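# Sort pins against master using bench comparator

## Task

Compare every pin with the master pin, the one marked by a black band. Any pin whose size is below the master's by more than 0.005 mm goes in the reject tray. Every other pin goes in the job tray. The master must stay outside both trays and must not sit on either tray's rim. The bench comparator only gives a true reading when four things hold: the pin lies on the anvil, the pin's side touches the backstop rod, the comparator tip rests on the pin, and neither the pin nor the lifting lever is being held. Placements count only if they stay put without the robot. At the end, open the grippers and move the arms away.

## Robot and tools

Robot: two 6-joint arms, left_arm and right_arm, each with a parallel gripper. The names do not refer to image sides. left_arm's base is at (+0.204, +0.468, +0.076) m, quat_wxyz (+0.574, 0, 0, -0.819), on the +y side. right_arm's base is at (+0.152, -0.462, +0.111) m, quat_wxyz (+0.619, 0, 0, +0.786). The two bases face each other across the table.

Scene frame: origin at the table centre, +z up, table top at z = +0.020 m. Every gripper pose in a result uses this frame. end_effector_position is in metres and end_effector_quat_wxyz is the orientation. Velocities are in m/s and rad/s. The printed hand position is a little inaccurate, and worse at long reach. The fingers point along the gripper's +x axis and close along its y axis. The reported point sits between the pads, 3 to 4 cm short of the fingertips.

execute_actions takes "actions", a list with zero or one entry, plus an optional "pictures" boolean.
- An empty list only reports the current state.
- {"rows": [...], "steps": n} moves the robot. n is 1 to 15 control steps of 1/30 s each, default 15. Each step uses one row. If there are fewer rows than steps, the last row is reused.
- {"steps": n} with no rows is a wait of up to 300 steps, measured from the previous result. Time spent replying is included in it.
- A refused call sends nothing to the robot.

Each row is a single list of 14 numbers, all in [-1, 1], covering both arms even when only one moves. The order is: left_arm waist, shoulder, elbow, wrist pitch, wrist yaw, wrist roll, gripper opening; then the same seven for right_arm.

The six joint numbers are offsets, not poses. They are measured from that arm's joint angles in the most recent result that listed them. They are not measured from the previous row. If no result has listed angles yet, or for later calls within one reply, they are measured from where the arm is when the action begins. So all zeros means "go back to those reference angles", not "hold still". Scale for 1.0: 0.9615 rad for waist, shoulder and elbow; 1.713 rad for wrist pitch; 1.767 rad for wrist yaw; 1.728 rad for wrist roll.

Joint ranges in rad, same order: waist -3.054 to 3.054, shoulder 0.000 to 3.142, elbow 0.000 to 2.356, wrist pitch -1.571 to 1.571, wrist yaw -1.571 to 1.571, wrist roll -3.142 to 3.142. A call is refused if any target lies more than 0.010 rad outside a range. The true stops can differ from these by up to 0.010 rad. A target past a true stop is clipped there, and the result may report "joint sent to its limit". That line can refer to an earlier action. If it does not appear, that is no proof of remaining room.

The gripper number is an absolute opening, not an offset. +1 is fully open, a 0.088 m pad gap. Empty fingers close at about -0.80; anything lower gives no further closing. Closing fully takes at least about 0.5 s.

Motion limits. Each joint's target is kept close to its measured angle: within 0.211 rad for waist, shoulder and elbow, 0.213 for wrist pitch, 0.267 for wrist yaw and 0.228 for wrist roll. Targets that would shift a gripper more than 70 mm in one step are scaled down, so large moves take several steps. Friction can leave joints short, especially at full reach, and tiny moves may not happen. Check the angles after each move. The arms keep heading for the last target while you think or wait. They stop once motion has nearly ceased or a step is HELD.

Result lines:
- State line: each gripper's pose and velocity.
- Joint positions / Joint velocities: one block per arm, six joints (rad, rad/s) then the pad gap (m, m/s).
- grip_measured: the opening on the command scale. It can be off by about 1 mm per gripper. It also reads up to about 0.061 narrower while squeezing hard.
- "joint command not followed": a clearance check altered joint targets; the rest of the row still ran.
- HELD: marks steps where your row was not fully sent.
- MOTOR HOT: warns from 50 °C. At 95 °C an OVER-TEMPERATURE FAULT holds the arm. If the motors do not cool in 30 to 60 s, the arm loses power and goes limp.
- Torque fault: a joint reaches its load limit (N m: waist 17.8, shoulder 22, elbow 22, wrist pitch 5.8, wrist yaw 5.78, wrist roll 5.42; held weight counts). The arm then freezes for 10 s and the rest of the call is skipped.

Gripping: to hold a part, command an opening below grip_measured. About 0.07 below grips firmly; smaller gaps grip more lightly. Parts thinner than about 3 mm receive less force. Pad force tops out around 34 to 49 N and can spike on first contact.

Other tools:
- zoom_image: camera is cam_high, cam_low, cam_left_wrist or cam_right_wrist. region is [x0, y0, x1, y1] in pixels of that camera's latest 504x504 image, at most 504 by 504. It returns a magnified crop.
- show_instructions: shows the scene's reference image (the instrument sheet).
- read_manual: returns the URDF licence texts; optional section, default "licences".
- finished_scene: takes scene, the number of the current scene. It ends that scene for good and reports success.

Suggested order: look, zoom on the comparator and pins, and read the sheet. Gauge the master first. Then gauge each pin on the anvil against the backstop, with the tip down, the lever free, and the gripper off the pin before reading. Sort each pin into the correct tray. Finally, release everything, withdraw both arms, and call finished_scene.

Avoid: dropping parts, knocking anything off the table, hard pushes or slams, arms touching each other, and leaving pins resting on tray rims or on the robot. Expect occasional outside tugs on held or loose parts.

Each tool is called after ">>>" as name(argument=value, ...), one argument or row to a line, values as JSON.

Reference images:

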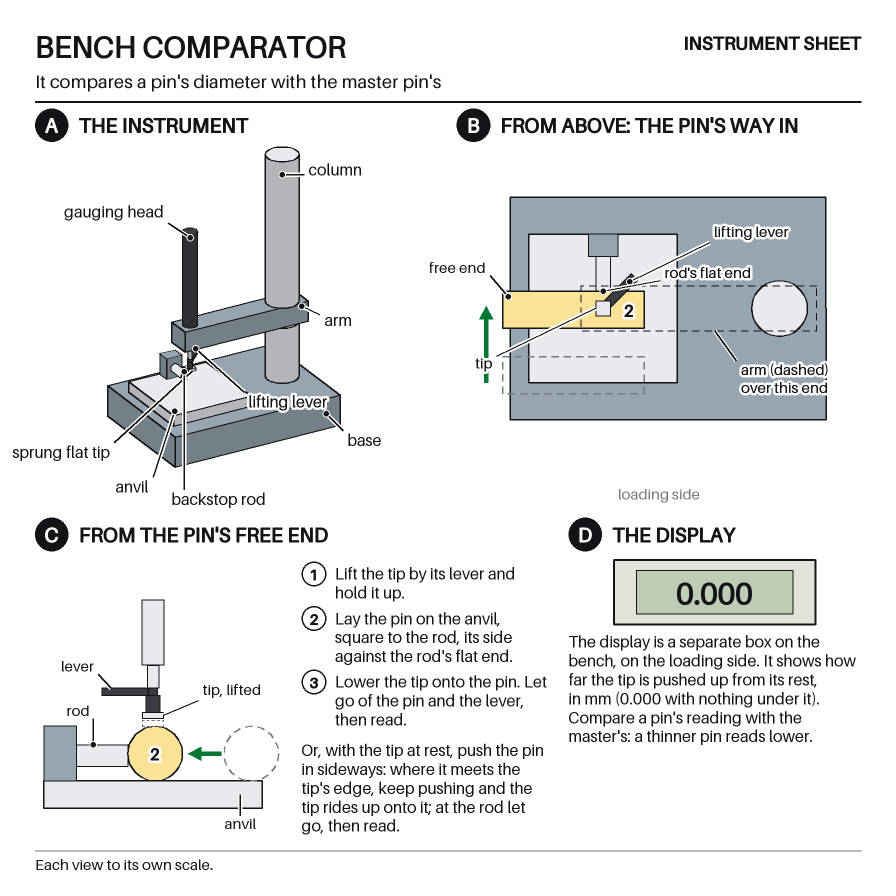

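## Session

>>> execute_actions(
  actions=[],
)

Scene clock: 0.00 s of 9600.00 s.
left_arm: end_effector_position=(-0.0443, +0.5117, +0.1903) grip_measured=+0.997 end_effector_quat_wxyz=(-0.185, +0.136, -0.908, +0.350) end_effector_velocity=(+0.002, -0.002, -0.003) end_effector_angular_velocity=(-0.011, -0.011, +0.006) | right_arm: end_effector_position=(+0.0345, -0.3304, +0.2203) grip_measured=+0.987 end_effector_quat_wxyz=(+0.448, -0.466, +0.230, +0.727) end_effector_velocity=(+0.002, +0.000, +0.002) end_effector_angular_velocity=(+0.008, -0.005, +0.001)
Joint positions: left_arm=[-1.943  1.053  0.182  0.356 -1.062 -2.815  0.088] | right_arm=[ 0.716  0.793  0.603 -0.968  0.265  0.361  0.087]
Joint velocities: left_arm=[-0.002 -0.002 -0.002 -0.022 -0.007 -0.007 -0.   ] | right_arm=[-0.002 -0.007  0.002 -0.007  0.007 -0.007 -0.   ]
Motor temperatures (°C, as the motors report them): left_arm=[17 17 19 17 19 19] | right_arm=[18 19 19 18 19 19]
Heat: left arm: hottest elbow 19 °C (+0.0 °C/min); right arm: hottest shoulder 19 °C (+0.0 °C/min).

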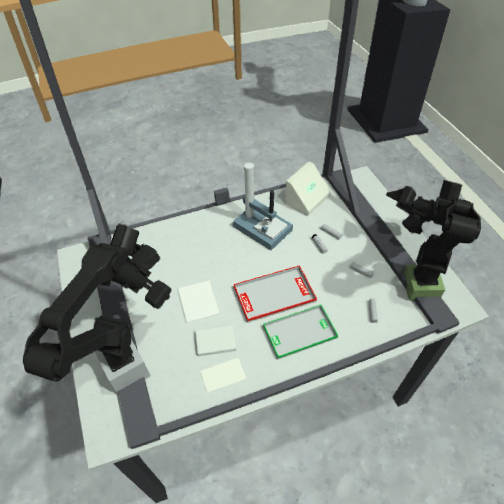

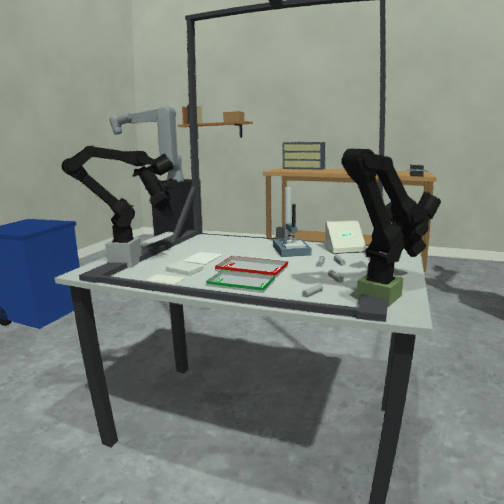

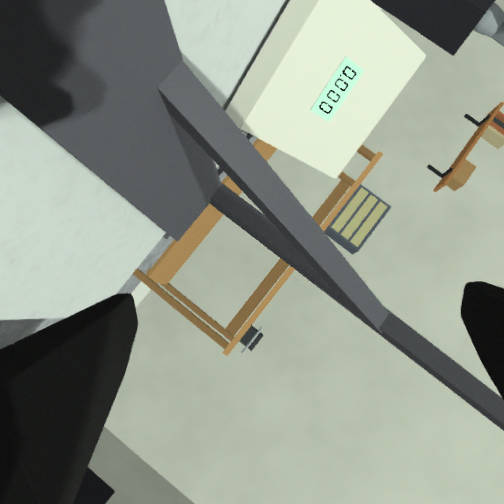

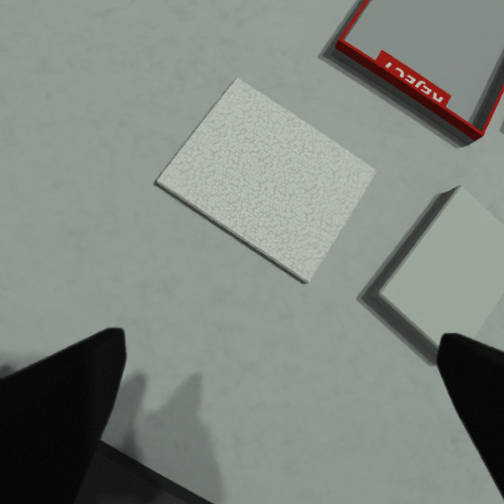

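>>> zoom_image(
  camera="cam_high",
  region=[210, 150, 410, 350],
)

>>> zoom_image(
  camera="cam_low",
  region=[250, 170, 400, 320],
)

Region (210, 150, 410, 350) of cam_high's 504x504 image, scaled by 2.520, with more detail than that image has.

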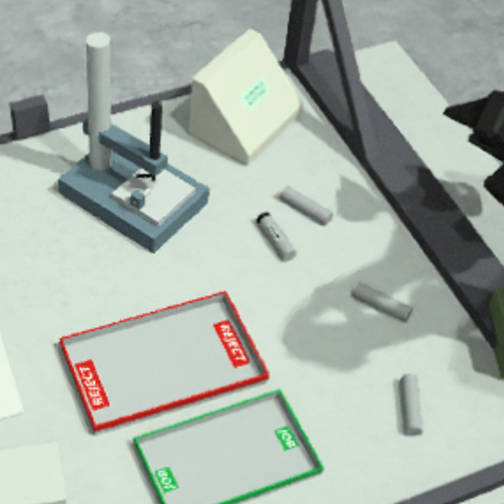

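Region (250, 170, 400, 320) of cam_low's 504x504 image, scaled by 3.360, with more detail than that image has.

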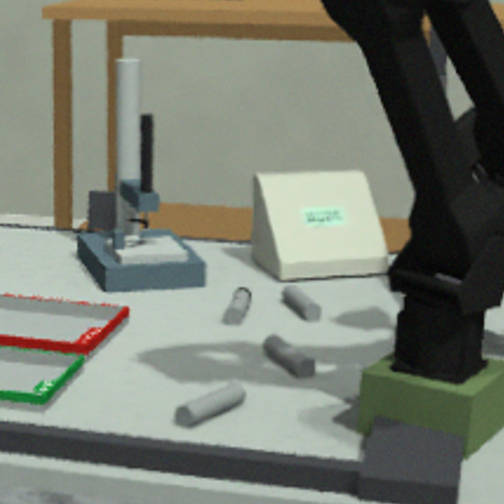

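>>> execute_actions(
  actions=[
    {"rows":[[0.9,0.4,0.9,-0.5,0.6,1,1,0,0,0,0,0,0,1]]},
  ],
  pictures=false,
)

>>> execute_actions(
  actions=[
    {"steps":20},
  ],
  pictures=false,
)

Scene clock: 27.40 s of 9600.00 s.
left_arm: end_effector_position=(-0.1644, +0.4146, +0.2318) grip_measured=+0.997 end_effector_quat_wxyz=(+0.374, +0.206, +0.709, -0.560) end_effector_velocity=(-0.058, -0.104, +0.228) end_effector_angular_velocity=(-1.036, +0.154, -1.428) | right_arm: end_effector_position=(+0.0345, -0.3304, +0.2203) grip_measured=+0.987 end_effector_quat_wxyz=(+0.448, -0.466, +0.230, +0.727) end_effector_velocity=(-0.000, -0.003, -0.003) end_effector_angular_velocity=(-0.020, -0.008, +0.026)
Joint positions: left_arm=[-1.098  1.431  1.022 -0.459 -0.046 -1.767  0.088] | right_arm=[ 0.716  0.793  0.603 -0.968  0.265  0.361  0.087]
Joint velocities: left_arm=[ 0.432 -0.085  0.637 -0.344  0.432  2.073 -0.001] | right_arm=[-0.002  0.002 -0.002 -0.007 -0.022 -0.022 -0.   ]
Motor temperatures (°C, as the motors report them): left_arm=[17 17 22 19 19 19] | right_arm=[18 19 23 19 19 19]
Heat: left arm: hottest elbow 22 °C (+6.6 °C/min); right arm: hottest elbow 23 °C (+8.8 °C/min).
Steps of this call (steps 1 to 90: nothing new was sent; then 23.90 s passed at rest; steps 91 to 105: all 15 steps of this action). Readings (joint positions):
91: left_arm=[-1.903 1.088 0.219 0.294 -0.994 -2.759] | right_arm=[0.716 0.793 0.603 -0.968 0.265 0.361]
92: left_arm=[-1.834 1.153 0.280 0.226 -0.910 -2.683] | right_arm=[0.716 0.793 0.603 -0.968 0.265 0.361]
94: left_arm=[-1.706 1.289 0.413 0.097 -0.741 -2.542] | right_arm=[0.716 0.793 0.603 -0.968 0.265 0.361]
98: left_arm=[-1.450 1.420 0.662 -0.173 -0.405 -2.260] | right_arm=[0.716 0.793 0.603 -0.968 0.265 0.361]
105: the state above

Scene clock: 28.07 s of 9600.00 s.
left_arm: end_effector_position=(-0.1626, +0.4146, +0.2338) grip_measured=+0.997 end_effector_quat_wxyz=(+0.280, +0.331, +0.493, -0.754) end_effector_velocity=(+0.005, +0.003, -0.007) end_effector_angular_velocity=(+0.015, -0.030, -0.001) | right_arm: end_effector_position=(+0.0345, -0.3304, +0.2203) grip_measured=+0.987 end_effector_quat_wxyz=(+0.448, -0.466, +0.230, +0.727) end_effector_velocity=(+0.001, -0.002, -0.001) end_effector_angular_velocity=(-0.003, -0.008, +0.020)
Joint positions: left_arm=[-1.082  1.434  1.044 -0.498 -0.008 -1.093  0.088] | right_arm=[ 0.716  0.793  0.603 -0.968  0.265  0.361  0.087]
Joint velocities: left_arm=[-0.002  0.002 -0.007 -0.022  0.007 -0.007 -0.   ] | right_arm=[-0.002 -0.007 -0.002 -0.007 -0.007 -0.022 -0.   ]
Motor temperatures (°C, as the motors report them): left_arm=[17 17 22 19 19 19] | right_arm=[18 19 23 19 19 19]
Heat: left arm: hottest elbow 22 °C (+6.4 °C/min); right arm: hottest elbow 23 °C (+8.6 °C/min).
Steps of this call (steps 1 to 20: the robot went on to your last target). Readings (joint positions):
1: left_arm=[-1.087 1.429 1.037 -0.470 -0.034 -1.697] | right_arm=[0.716 0.793 0.603 -0.968 0.265 0.361]
2: left_arm=[-1.084 1.429 1.043 -0.480 -0.025 -1.628] | right_arm=[0.716 0.793 0.603 -0.968 0.265 0.361]
4: left_arm=[-1.083 1.430 1.044 -0.494 -0.014 -1.486] | right_arm=[0.716 0.793 0.603 -0.968 0.265 0.361]
8: left_arm=[-1.082 1.434 1.044 -0.498 -0.009 -1.213] | right_arm=[0.716 0.793 0.603 -0.968 0.265 0.361]
20: the state above

Targets: -0.515, 1.491, 1.153, -1.233, 0, 0.

>>> execute_actions(
  actions=[
    {"rows":[[0.59,0.059,0.113,-0.429,0.005,0.633,1,0,0,0,0,0,0,1]]},
  ],
  pictures=false,
)

>>> execute_actions(
  actions=[
    {"steps":15},
  ],
)

Scene clock: 32.13 s of 9600.00 s.
left_arm: end_effector_position=(+0.0130, +0.3052, +0.1983) grip_measured=+0.997 end_effector_quat_wxyz=(+0.278, +0.647, +0.272, -0.656) end_effector_velocity=(+0.039, +0.031, -0.001) end_effector_angular_velocity=(+0.131, -0.192, -1.162) | right_arm: end_effector_position=(+0.0345, -0.3304, +0.2203) grip_measured=+0.987 end_effector_quat_wxyz=(+0.448, -0.466, +0.230, +0.727) end_effector_velocity=(+0.003, -0.003, -0.001) end_effector_angular_velocity=(-0.012, -0.020, +0.020)
Joint positions: left_arm=[-0.52   1.485  1.143 -1.214 -0.004 -0.096  0.088] | right_arm=[ 0.716  0.793  0.603 -0.968  0.265  0.361  0.087]
Joint velocities: left_arm=[ 0.002 -0.002 -0.002 -0.227 -0.007  1.165 -0.   ] | right_arm=[-0.002 -0.002  0.002 -0.022 -0.007 -0.022 -0.   ]
Motor temperatures (°C, as the motors report them): left_arm=[17 18 22 20 19 19] | right_arm=[18 19 23 19 19 19]
Heat: left arm: hottest elbow 22 °C (+5.6 °C/min); right arm: hottest elbow 23 °C (+7.5 °C/min).
Steps of this call (steps 1 to 15: the robot went on to your last target; steps 16 to 90: nothing new was sent; then 0.57 s passed at rest; steps 91 to 105: all 15 steps of this action). Readings (joint positions):
91: left_arm=[-1.058 1.444 1.065 -0.554 0.014 -1.031] | right_arm=[0.716 0.793 0.603 -0.968 0.265 0.361]
92: left_arm=[-1.006 1.456 1.092 -0.618 0.014 -0.961] | right_arm=[0.716 0.793 0.603 -0.968 0.265 0.361]
94: left_arm=[-0.881 1.474 1.126 -0.731 0.007 -0.831] | right_arm=[0.716 0.793 0.603 -0.968 0.265 0.361]
98: left_arm=[-0.628 1.484 1.142 -0.981 0.002 -0.562] | right_arm=[0.716 0.793 0.603 -0.968 0.265 0.361]
105: the state above

Scene clock: 32.63 s of 9600.00 s.
left_arm: end_effector_position=(+0.0160, +0.3069, +0.1983) grip_measured=+0.997 end_effector_quat_wxyz=(+0.247, +0.664, +0.245, -0.662) end_effector_velocity=(+0.002, +0.006, -0.000) end_effector_angular_velocity=(+0.031, -0.002, +0.010) | right_arm: end_effector_position=(+0.0345, -0.3304, +0.2203) grip_measured=+0.987 end_effector_quat_wxyz=(+0.448, -0.466, +0.230, +0.727) end_effector_velocity=(+0.003, -0.000, -0.001) end_effector_angular_velocity=(+0.002, -0.013, +0.001)
Joint positions: left_arm=[-0.518  1.485  1.143 -1.23  -0.004 -0.004  0.088] | right_arm=[ 0.716  0.793  0.603 -0.968  0.265  0.361  0.087]
Joint velocities: left_arm=[ 0.002 -0.002 -0.002 -0.022  0.022 -0.007  0.   ] | right_arm=[-0.002 -0.002 -0.002 -0.007  0.007 -0.007  0.   ]
Motor temperatures (°C, as the motors report them): left_arm=[17 18 22 19 19 19] | right_arm=[18 19 23 19 19 19]
Heat: left arm: hottest elbow 22 °C (+5.5 °C/min); right arm: hottest elbow 23 °C (+7.4 °C/min).
Steps of this call (steps 1 to 15: the robot went on to your last target). Readings (joint positions):
1: left_arm=[-0.520 1.485 1.143 -1.220 -0.004 -0.065] | right_arm=[0.716 0.793 0.603 -0.968 0.265 0.361]
2: left_arm=[-0.520 1.485 1.143 -1.223 -0.004 -0.045] | right_arm=[0.716 0.793 0.603 -0.968 0.265 0.361]
4: left_arm=[-0.519 1.485 1.143 -1.226 -0.004 -0.022] | right_arm=[0.716 0.793 0.603 -0.968 0.265 0.361]
8: left_arm=[-0.518 1.485 1.143 -1.229 -0.004 -0.008] | right_arm=[0.716 0.793 0.603 -0.968 0.265 0.361]
15: the state above

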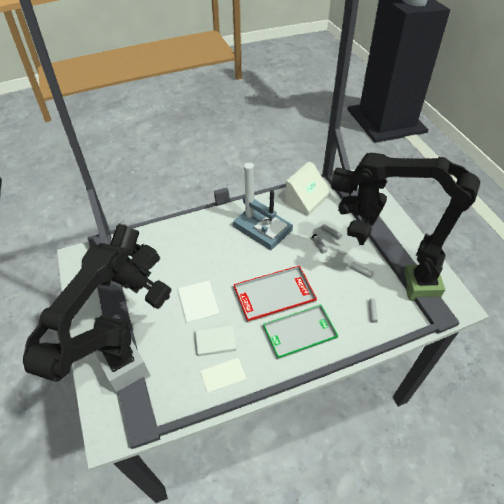

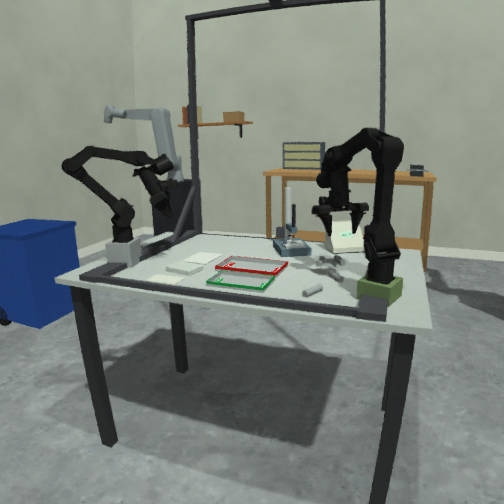

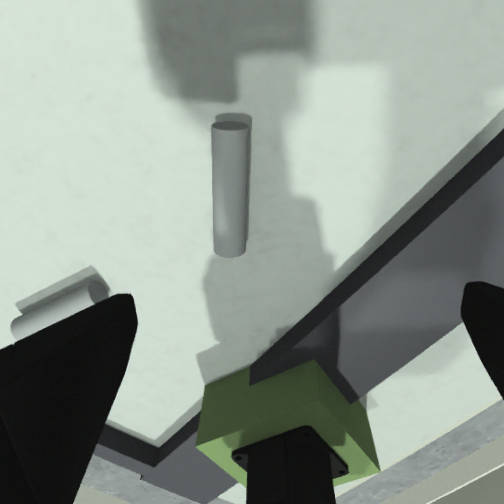

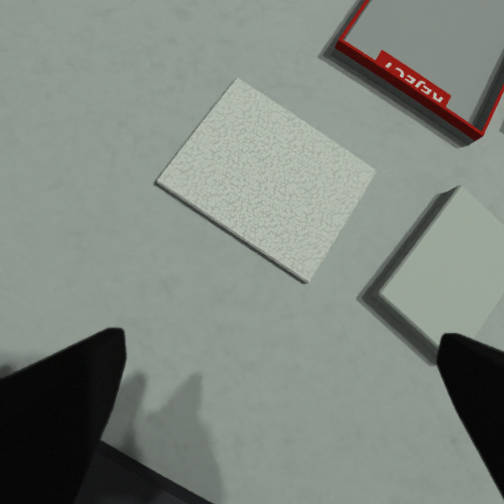

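>>> execute_actions(
  actions=[
    {"rows":[[0.0,0.17,0.156,0.4,0,0,1,0,0,0,0,0,0,1]],"steps":15},
  ],
)

Scene clock: 59.50 s of 9600.00 s.
left_arm: end_effector_position=(-0.1174, +0.1933, +0.2416) grip_measured=+0.997 end_effector_quat_wxyz=(+0.313, +0.413, +0.153, -0.842) end_effector_velocity=(-0.002, -0.004, +0.005) end_effector_angular_velocity=(-0.012, +0.025, +0.024) | right_arm: end_effector_position=(+0.0345, -0.3304, +0.2203) grip_measured=+0.987 end_effector_quat_wxyz=(+0.448, -0.466, +0.230, +0.727) end_effector_velocity=(+0.001, -0.002, -0.001) end_effector_angular_velocity=(-0.009, -0.005, +0.007)
Joint positions: left_arm=[-0.518  1.643  1.29  -0.559 -0.004 -0.004  0.088] | right_arm=[ 0.716  0.793  0.603 -0.968  0.265  0.361  0.087]
Joint velocities: left_arm=[ 0.002 -0.002  0.002  0.022 -0.007 -0.022  0.   ] | right_arm=[-0.002 -0.002 -0.002 -0.007 -0.007 -0.007 -0.   ]
Motor temperatures (°C, as the motors report them): left_arm=[17 19 24 18 19 19] | right_arm=[18 19 25 20 19 19]
Heat: left arm: hottest elbow 24 °C (+5.0 °C/min); right arm: hottest elbow 25 °C (+6.1 °C/min).
Steps of this call (steps 1 to 15: the robot went on to your last target; steps 16 to 90: nothing new was sent; then 23.37 s passed at rest; steps 91 to 105: all 15 steps of this action). Readings (joint positions):
91: left_arm=[-0.518 1.506 1.160 -1.221 -0.004 -0.004] | right_arm=[0.716 0.793 0.603 -0.968 0.265 0.361]
92: left_arm=[-0.518 1.536 1.189 -1.161 -0.004 -0.004] | right_arm=[0.716 0.793 0.603 -0.968 0.265 0.361]
94: left_arm=[-0.518 1.604 1.253 -0.994 -0.004 -0.004] | right_arm=[0.716 0.793 0.603 -0.968 0.265 0.361]
98: left_arm=[-0.518 1.641 1.273 -0.739 -0.004 -0.004] | right_arm=[0.716 0.793 0.603 -0.968 0.265 0.361]
105: the state above

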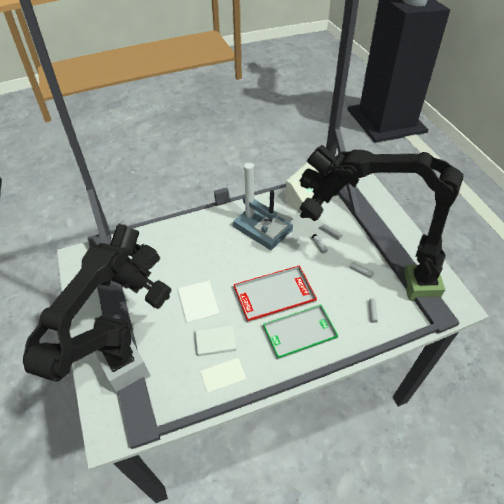

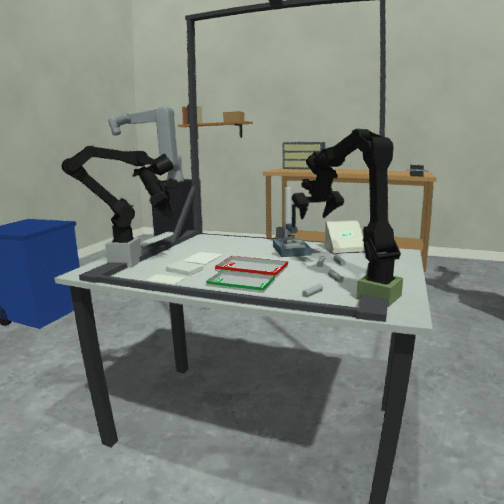

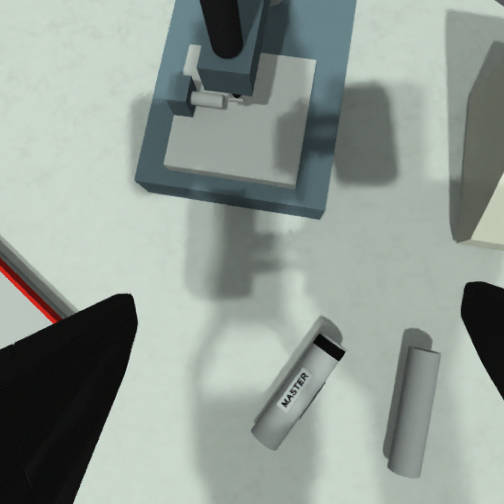

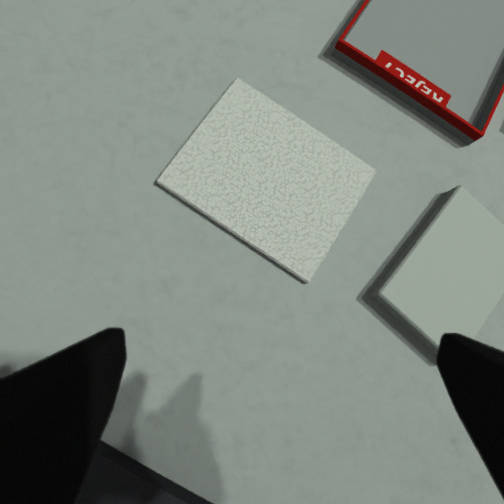

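>>> execute_actions(
  actions=[
    {"rows":[[-0.031,0.207,-0.151,0.033,0,-1,0.2,0,0,0,0,0,0,1]],"steps":15},
  ],
  pictures=false,
)

>>> execute_actions(
  actions=[
    {"steps":25},
  ],
  pictures=false,
)

Scene clock: 116.37 s of 9600.00 s.
left_arm: end_effector_position=(-0.1032, +0.2195, +0.1175) grip_measured=+0.205 end_effector_quat_wxyz=(+0.488, +0.351, +0.519, -0.608) end_effector_velocity=(+0.002, +0.001, -0.000) end_effector_angular_velocity=(+0.567, +0.457, +1.907) | right_arm: end_effector_position=(+0.0345, -0.3304, +0.2203) grip_measured=+0.987 end_effector_quat_wxyz=(+0.448, -0.466, +0.230, +0.727) end_effector_velocity=(-0.000, -0.003, -0.001) end_effector_angular_velocity=(-0.017, +0.006, +0.013)
Joint positions: left_arm=[-0.545  1.844  1.143 -0.502 -0.004 -0.941  0.049] | right_arm=[ 0.716  0.793  0.603 -0.968  0.265  0.361  0.087]
Joint velocities: left_arm=[-0.002 -0.002 -0.002 -0.007 -0.007 -2.044 -0.001] | right_arm=[-0.002 -0.007 -0.002 -0.007 -0.022 -0.007 -0.   ]
Motor temperatures (°C, as the motors report them): left_arm=[17 22 26 22 19 19] | right_arm=[18 19 26 21 19 19]
Heat: left arm: hottest elbow 26 °C (+2.0 °C/min); right arm: hottest elbow 26 °C (+1.0 °C/min).
From where the robot then was, a joint's target lay farther than a number of 1.0 reaches, so one or more steps of this call were cut to that.
Steps of this call (steps 1 to 30: the robot went on to your last target; steps 31 to 90: nothing new was sent; then 53.37 s passed at rest; steps 91 to 105: all 15 steps of this action). Readings (joint positions):
91: left_arm=[-0.519 1.659 1.280 -0.537 -0.004 -0.033] | right_arm=[0.716 0.793 0.603 -0.968 0.265 0.361]
92: left_arm=[-0.522 1.673 1.269 -0.522 -0.004 -0.077] | right_arm=[0.716 0.793 0.603 -0.968 0.265 0.361]
94: left_arm=[-0.530 1.724 1.238 -0.514 -0.004 -0.172] | right_arm=[0.716 0.793 0.603 -0.968 0.265 0.361]
98: left_arm=[-0.543 1.833 1.157 -0.512 -0.004 -0.446] | right_arm=[0.716 0.793 0.603 -0.968 0.265 0.361]
105: the state above

Scene clock: 117.20 s of 9600.00 s.
left_arm: end_effector_position=(-0.1032, +0.2195, +0.1175) grip_measured=+0.202 end_effector_quat_wxyz=(+0.585, +0.137, +0.712, -0.362) end_effector_velocity=(+0.002, +0.001, -0.000) end_effector_angular_velocity=(-0.003, -0.012, -0.007) | right_arm: end_effector_position=(+0.0345, -0.3304, +0.2203) grip_measured=+0.987 end_effector_quat_wxyz=(+0.448, -0.466, +0.230, +0.727) end_effector_velocity=(+0.001, -0.002, -0.001) end_effector_angular_velocity=(-0.009, -0.005, +0.007)
Joint positions: left_arm=[-0.545  1.844  1.143 -0.502 -0.004 -1.727  0.049] | right_arm=[ 0.716  0.793  0.603 -0.968  0.265  0.361  0.087]
Joint velocities: left_arm=[-0.002 -0.002 -0.002 -0.007 -0.007  0.007 -0.   ] | right_arm=[-0.002 -0.002 -0.002 -0.007 -0.007 -0.007  0.   ]
Motor temperatures (°C, as the motors report them): left_arm=[17 22 26 22 19 19] | right_arm=[18 19 26 21 19 19]
Heat: left arm: hottest elbow 26 °C (+2.0 °C/min); right arm: hottest elbow 26 °C (+1.0 °C/min).
Steps of this call (steps 1 to 25: the robot went on to your last target). Readings (joint positions):
1: left_arm=[-0.545 1.844 1.143 -0.502 -0.004 -1.012] | right_arm=[0.716 0.793 0.603 -0.968 0.265 0.361]
2: left_arm=[-0.545 1.844 1.143 -0.502 -0.004 -1.082] | right_arm=[0.716 0.793 0.603 -0.968 0.265 0.361]
4: left_arm=[-0.545 1.844 1.143 -0.502 -0.004 -1.222] | right_arm=[0.716 0.793 0.603 -0.968 0.265 0.361]
8: left_arm=[-0.545 1.844 1.143 -0.502 -0.004 -1.505] | right_arm=[0.716 0.793 0.603 -0.968 0.265 0.361]
25: the state above

>>> execute_actions(
  actions=[
    {"rows":[[0,0,0,0,0,-0.482,0.2,0,0,0,0,0,0,1]],"steps":15},
  ],
)

Scene clock: 119.87 s of 9600.00 s.
left_arm: end_effector_position=(-0.1032, +0.2195, +0.1175) grip_measured=+0.202 end_effector_quat_wxyz=(-0.592, +0.104, -0.798, +0.052) end_effector_velocity=(+0.002, +0.001, -0.002) end_effector_angular_velocity=(+0.061, +0.035, +0.198) | right_arm: end_effector_position=(+0.0345, -0.3304, +0.2203) grip_measured=+0.987 end_effector_quat_wxyz=(+0.448, -0.466, +0.230, +0.727) end_effector_velocity=(-0.001, -0.001, -0.002) end_effector_angular_velocity=(-0.000, -0.004, +0.025)
Joint positions: left_arm=[-0.545  1.844  1.143 -0.502 -0.004 -2.537  0.049] | right_arm=[ 0.716  0.793  0.603 -0.968  0.265  0.361  0.087]
Joint velocities: left_arm=[-0.002  0.002 -0.002 -0.007 -0.007 -0.212  0.   ] | right_arm=[ 0.002 -0.002 -0.007  0.007 -0.007 -0.022  0.   ]
Motor temperatures (°C, as the motors report them): left_arm=[17 22 26 21 19 19] | right_arm=[18 19 26 21 19 19]
Heat: left arm: hottest elbow 26 °C (+2.0 °C/min); right arm: hottest elbow 26 °C (+1.0 °C/min).
Steps of this call (steps 1 to 30: the robot went on to your last target; steps 31 to 65: nothing new was sent; steps 66 to 80: all 15 steps of this action). Readings (joint positions):
66: left_arm=[-0.545 1.844 1.143 -0.502 -0.004 -1.789] | right_arm=[0.716 0.793 0.603 -0.968 0.265 0.361]
67: left_arm=[-0.545 1.844 1.143 -0.502 -0.004 -1.862] | right_arm=[0.716 0.793 0.603 -0.968 0.265 0.361]
69: left_arm=[-0.545 1.844 1.143 -0.502 -0.004 -2.003] | right_arm=[0.716 0.793 0.603 -0.968 0.265 0.361]
73: left_arm=[-0.545 1.844 1.143 -0.502 -0.004 -2.285] | right_arm=[0.716 0.793 0.603 -0.968 0.265 0.361]
80: the state above

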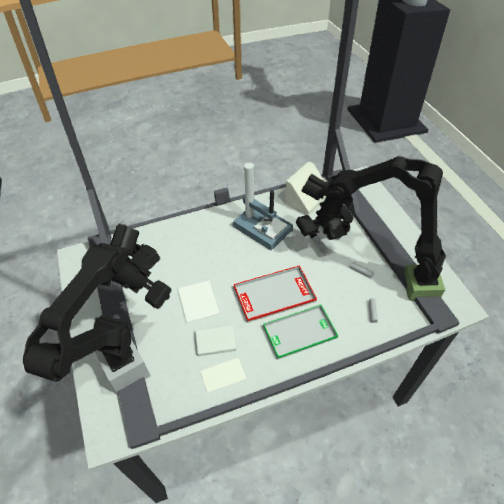

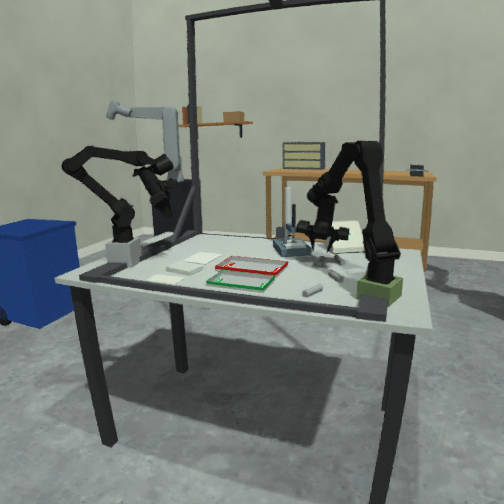

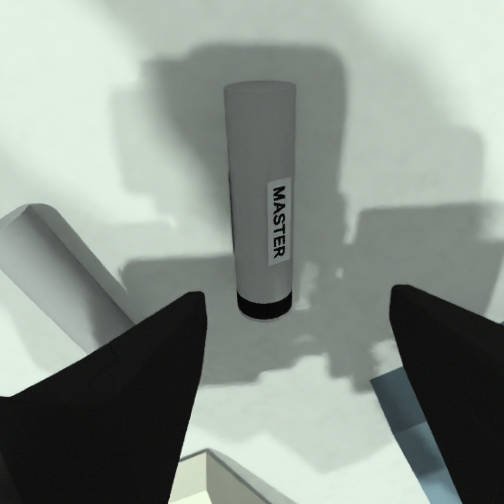

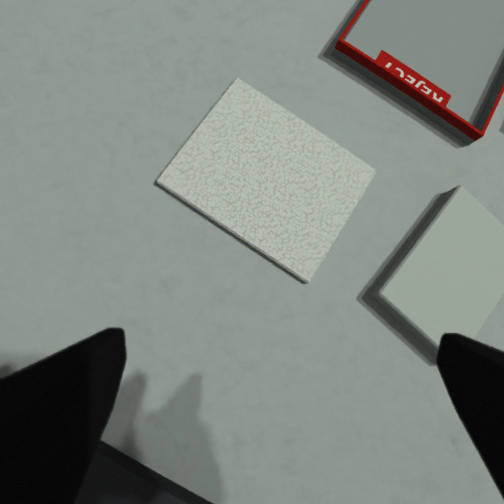

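>>> execute_actions(
  actions=[
    {"rows":[[0.052,0.07,-0.197,0.151,0,0.016,0.2,0,0,0,0,0,0,1]],"steps":15},
  ],
)

Scene clock: 132.70 s of 9600.00 s.
left_arm: end_effector_position=(-0.0861, +0.2071, +0.0763) grip_measured=+0.201 end_effector_quat_wxyz=(-0.574, +0.131, -0.806, +0.059) end_effector_velocity=(+0.003, -0.001, -0.002) end_effector_angular_velocity=(-0.022, -0.010, +0.000) | right_arm: end_effector_position=(+0.0345, -0.3304, +0.2203) grip_measured=+0.987 end_effector_quat_wxyz=(+0.448, -0.466, +0.230, +0.727) end_effector_velocity=(+0.001, -0.002, -0.001) end_effector_angular_velocity=(-0.006, -0.012, +0.020)
Joint positions: left_arm=[-0.492  1.885  0.98  -0.238 -0.002 -2.514  0.049] | right_arm=[ 0.716  0.793  0.603 -0.968  0.265  0.361  0.087]
Joint velocities: left_arm=[-0.002 -0.002 -0.017  0.022 -0.022  0.007 -0.   ] | right_arm=[-0.002 -0.002 -0.002 -0.007 -0.007 -0.022  0.   ]
Motor temperatures (°C, as the motors report them): left_arm=[17 23 25 20 19 19] | right_arm=[18 19 27 21 19 19]
Heat: left arm: hottest elbow 25 °C (+0.0 °C/min); right arm: hottest elbow 27 °C (+2.0 °C/min).
Steps of this call (steps 1 to 30: the robot went on to your last target; steps 31 to 100: nothing new was sent; then 9.00 s passed at rest; steps 101 to 115: all 15 steps of this action). Readings (joint positions):
101: left_arm=[-0.542 1.850 1.111 -0.445 -0.003 -2.549] | right_arm=[0.716 0.793 0.603 -0.968 0.265 0.361]
102: left_arm=[-0.532 1.851 1.072 -0.369 -0.003 -2.538] | right_arm=[0.716 0.793 0.603 -0.968 0.265 0.361]
104: left_arm=[-0.509 1.879 1.013 -0.307 -0.003 -2.525] | right_arm=[0.716 0.793 0.603 -0.968 0.265 0.361]
108: left_arm=[-0.493 1.884 0.986 -0.246 0.003 -2.517] | right_arm=[0.716 0.793 0.603 -0.968 0.265 0.361]
115: the state above

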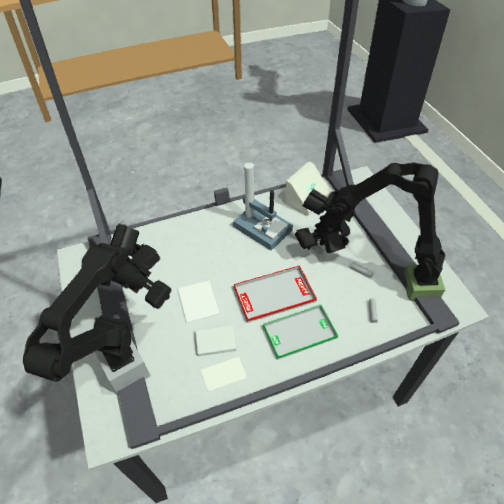

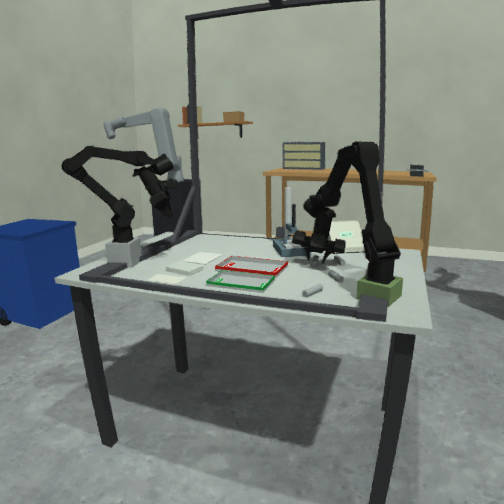

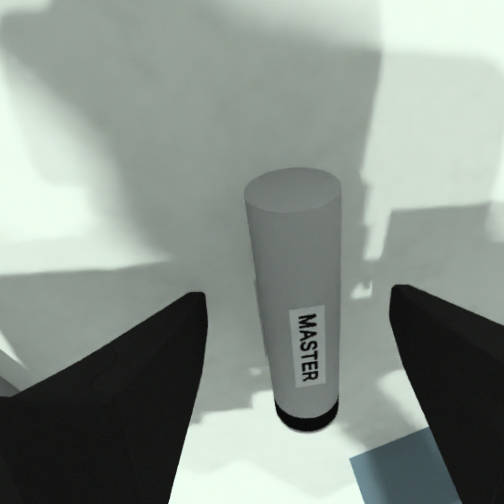

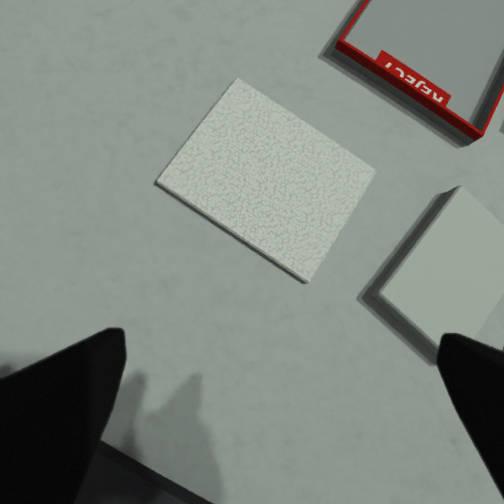

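>>> execute_actions(
  actions=[
    {"rows":[[0,0.062,0,0,0,0,0.2,0,0,0,0,0,0,1]],"steps":12},
  ],
)

Scene clock: 139.07 s of 9600.00 s.
left_arm: end_effector_position=(-0.0866, +0.2067, +0.0746) grip_measured=+0.201 end_effector_quat_wxyz=(-0.576, +0.129, -0.805, +0.057) end_effector_velocity=(-0.000, +0.002, +0.001) end_effector_angular_velocity=(-0.001, -0.004, +0.002) | right_arm: end_effector_position=(+0.0345, -0.3304, +0.2203) grip_measured=+0.987 end_effector_quat_wxyz=(+0.448, -0.466, +0.230, +0.727) end_effector_velocity=(-0.001, +0.000, -0.000) end_effector_angular_velocity=(-0.002, +0.013, -0.006)
Joint positions: left_arm=[-0.492  1.894  0.989 -0.246 -0.002 -2.514  0.049] | right_arm=[ 0.716  0.793  0.603 -0.968  0.265  0.361  0.087]
Joint velocities: left_arm=[-0.007 -0.007 -0.002 -0.007 -0.007 -0.007  0.   ] | right_arm=[-0.002 -0.002 -0.002  0.007 -0.007  0.007  0.   ]
Motor temperatures (°C, as the motors report them): left_arm=[17 22 24 20 19 19] | right_arm=[18 19 27 21 19 19]
Heat: left arm: hottest elbow 24 °C (-1.0 °C/min); right arm: hottest elbow 27 °C (+2.0 °C/min).
Steps of this call (steps 1 to 15: the robot went on to your last target; steps 16 to 179: nothing new was sent; steps 180 to 191: all 12 steps of this action). Readings (joint positions):
180: left_arm=[-0.492 1.889 0.982 -0.238 -0.002 -2.514] | right_arm=[0.716 0.793 0.603 -0.968 0.265 0.361]
181: left_arm=[-0.492 1.891 0.986 -0.242 -0.002 -2.514] | right_arm=[0.716 0.793 0.603 -0.968 0.265 0.361]
183: left_arm=[-0.492 1.893 0.988 -0.245 -0.002 -2.514] | right_arm=[0.716 0.793 0.603 -0.968 0.265 0.361]
187: left_arm=[-0.492 1.894 0.989 -0.246 -0.002 -2.514] | right_arm=[0.716 0.793 0.603 -0.968 0.265 0.361]
191: the state above

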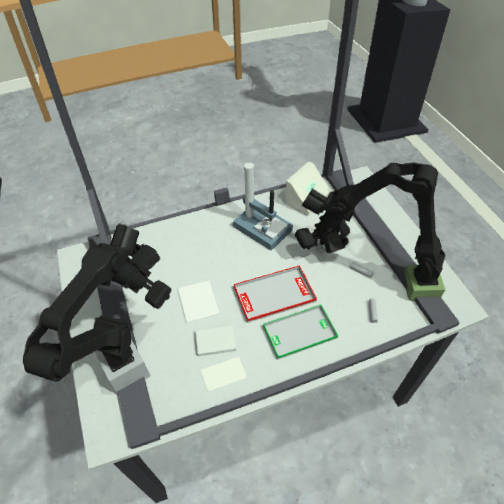

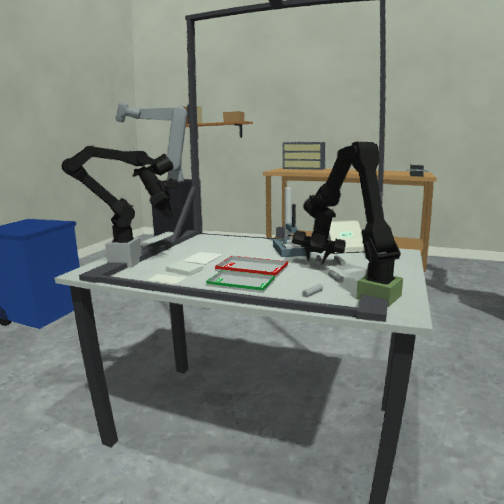

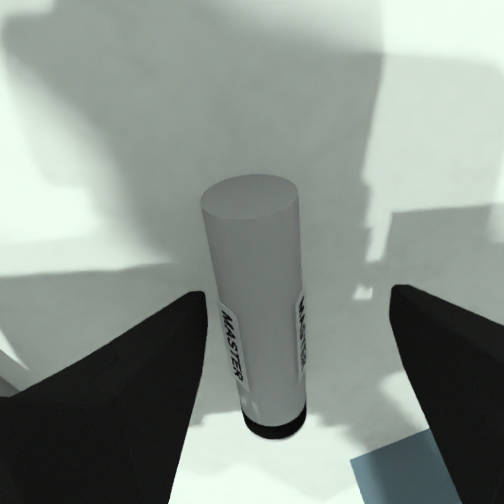

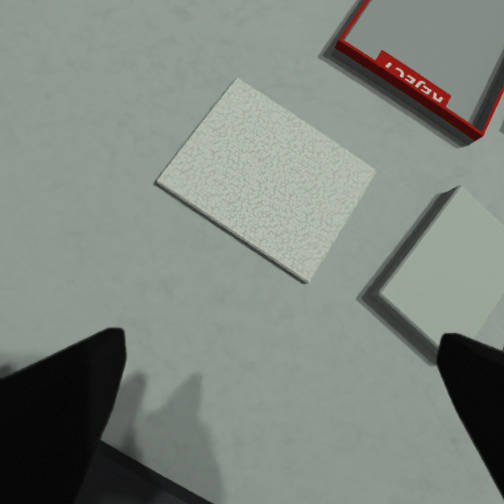

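>>> execute_actions(
  actions=[
    {"rows":[[0,-0.01,0,0,0,0,-0.45,0,0,0,0,0,0,1]],"steps":15},
  ],
)

Scene clock: 145.53 s of 9600.00 s.
left_arm: end_effector_position=(-0.0891, +0.2075, +0.0782) grip_measured=-0.437 end_effector_quat_wxyz=(-0.572, +0.128, -0.808, +0.059) end_effector_velocity=(+0.004, +0.003, -0.002) end_effector_angular_velocity=(+0.017, -0.015, +0.021) | right_arm: end_effector_position=(+0.0345, -0.3304, +0.2203) grip_measured=+0.987 end_effector_quat_wxyz=(+0.448, -0.466, +0.230, +0.727) end_effector_velocity=(+0.003, -0.004, -0.003) end_effector_angular_velocity=(-0.017, -0.017, +0.012)
Joint positions: left_arm=[-0.496  1.886  0.991 -0.246  0.003 -2.514  0.018] | right_arm=[ 0.716  0.793  0.603 -0.968  0.265  0.361  0.087]
Joint velocities: left_arm=[-0.002 -0.002 -0.002 -0.022 -0.007 -0.022 -0.001] | right_arm=[ 0.002 -0.002 -0.002 -0.022 -0.007 -0.007 -0.   ]
Motor temperatures (°C, as the motors report them): left_arm=[17 21 24 20 19 19] | right_arm=[18 19 27 21 19 19]
Heat: left arm: hottest elbow 24 °C (-1.0 °C/min); right arm: hottest elbow 27 °C (+1.0 °C/min).
Steps of this call (steps 1 to 15: the robot went on to your last target; steps 16 to 90: nothing new was sent; then 2.97 s passed at rest; steps 91 to 105: all 15 steps of this action). Readings (joint positions):
91: left_arm=[-0.492 1.888 0.991 -0.248 0.001 -2.514] | right_arm=[0.716 0.793 0.603 -0.968 0.265 0.361]
92: left_arm=[-0.493 1.886 0.991 -0.248 0.004 -2.514] | right_arm=[0.716 0.793 0.603 -0.968 0.265 0.361]
94: left_arm=[-0.496 1.886 0.991 -0.248 0.009 -2.514] | right_arm=[0.716 0.793 0.603 -0.968 0.265 0.361]
98: left_arm=[-0.496 1.886 0.991 -0.246 0.003 -2.514] | right_arm=[0.716 0.793 0.603 -0.968 0.265 0.361]
105: the state above

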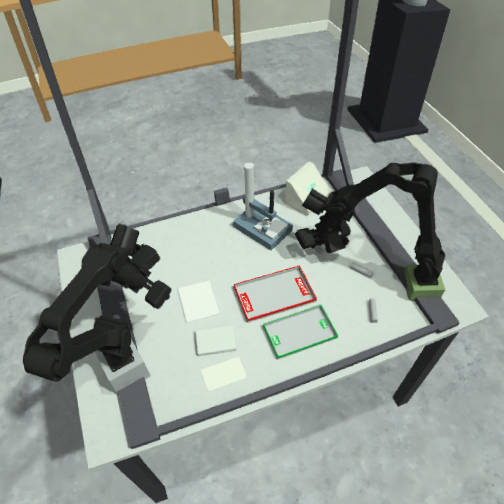

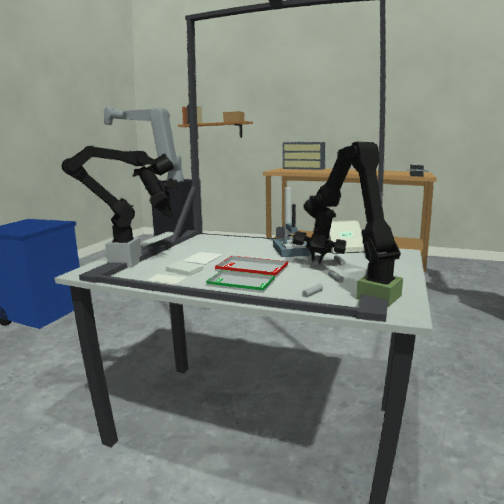

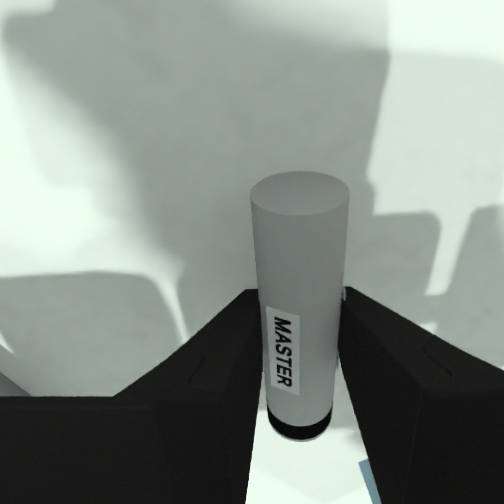

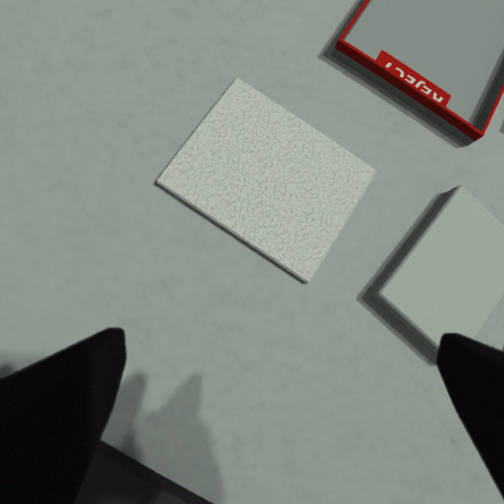

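>>> execute_actions(
  actions=[
    {"rows":[[0,-0.02,0.1,-0.03,0,0,-0.56,0,0,0,0,0,0,1],[0,-0.02,0.2,-0.08,0,0,-0.56,0,0,0,0,0,0,1],[0,0,0.3,-0.12,0,0,-0.56,0,0,0,0,0,0,1],[0,0.04,0.4,-0.16,0,-0.05,-0.56,0,0,0,0,0,0,1],[-0.02,0.1,0.5,-0.2,0,-0.1,-0.56,0,0,0,0,0,0,1],[-0.03,0.16,0.6,-0.24,0,-0.15,-0.56,0,0,0,0,0,0,1],[-0.04,0.22,0.7,-0.28,0,-0.2,-0.56,0,0,0,0,0,0,1],[-0.056,0.28,0.78,-0.31,0,-0.24,-0.56,0,0,0,0,0,0,1],[-0.056,0.32,0.834,-0.329,0,-0.264,-0.56,0,0,0,0,0,0,1]],"steps":15},
  ],
)

Scene clock: 158.80 s of 9600.00 s.
left_arm: end_effector_position=(-0.1597, +0.1769, +0.1183) grip_measured=-0.447 end_effector_quat_wxyz=(-0.611, +0.202, -0.753, -0.137) end_effector_velocity=(-0.035, -0.013, +0.071) end_effector_angular_velocity=(-0.017, +0.077, +0.098) | right_arm: end_effector_position=(+0.0345, -0.3304, +0.2203) grip_measured=+0.987 end_effector_quat_wxyz=(+0.448, -0.466, +0.230, +0.727) end_effector_velocity=(+0.001, -0.002, -0.001) end_effector_angular_velocity=(-0.011, +0.001, -0.006)
Joint positions: left_arm=[-0.548  2.194  1.704 -0.859  0.001 -2.954  0.017] | right_arm=[ 0.716  0.793  0.603 -0.968  0.265  0.361  0.087]
Joint velocities: left_arm=[-0.022  0.012  0.295 -0.212  0.007 -0.125 -0.   ] | right_arm=[-0.002 -0.002 -0.002 -0.007 -0.007  0.007 -0.   ]
Motor temperatures (°C, as the motors report them): left_arm=[17 22 24 20 19 19] | right_arm=[18 19 27 21 19 19]
Heat: left arm: hottest elbow 24 °C (-1.0 °C/min); right arm: hottest elbow 27 °C (+1.0 °C/min).
Steps of this call (steps 1 to 15: the robot went on to your last target; steps 16 to 90: nothing new was sent; then 9.77 s passed at rest; steps 91 to 105: all 15 steps of this action). Readings (joint positions):
91: left_arm=[-0.496 1.885 1.004 -0.263 0.003 -2.514] | right_arm=[0.716 0.793 0.603 -0.968 0.265 0.361]
92: left_arm=[-0.496 1.886 1.037 -0.306 0.003 -2.514] | right_arm=[0.716 0.793 0.603 -0.968 0.265 0.361]
94: left_arm=[-0.496 1.901 1.135 -0.406 0.003 -2.532] | right_arm=[0.716 0.793 0.603 -0.968 0.265 0.361]
98: left_arm=[-0.515 2.018 1.417 -0.638 0.003 -2.775] | right_arm=[0.716 0.793 0.603 -0.968 0.265 0.361]
105: the state above

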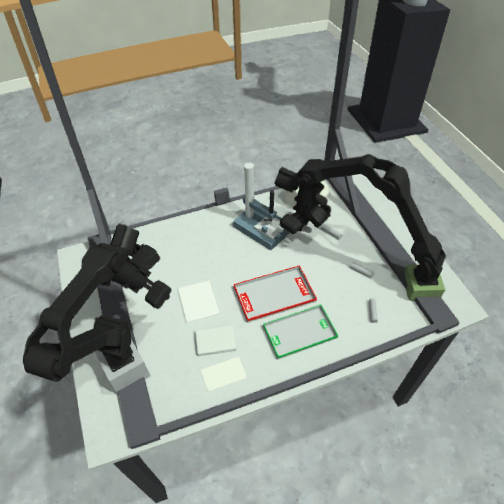

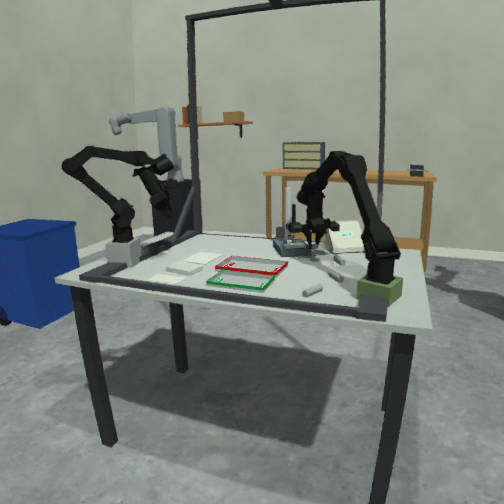

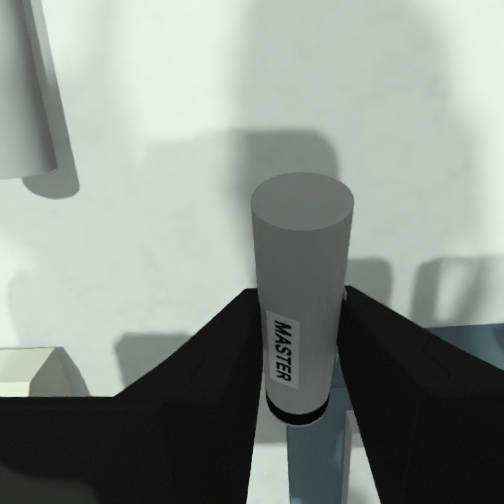

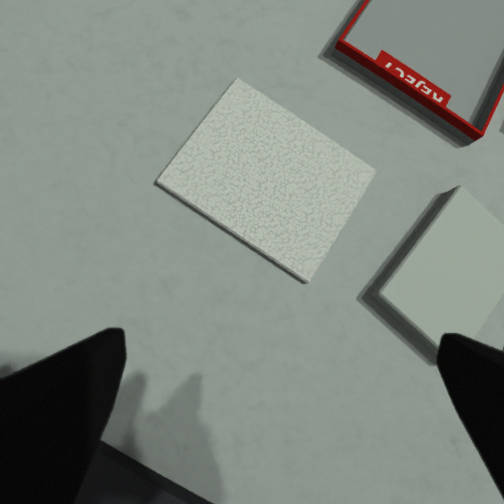

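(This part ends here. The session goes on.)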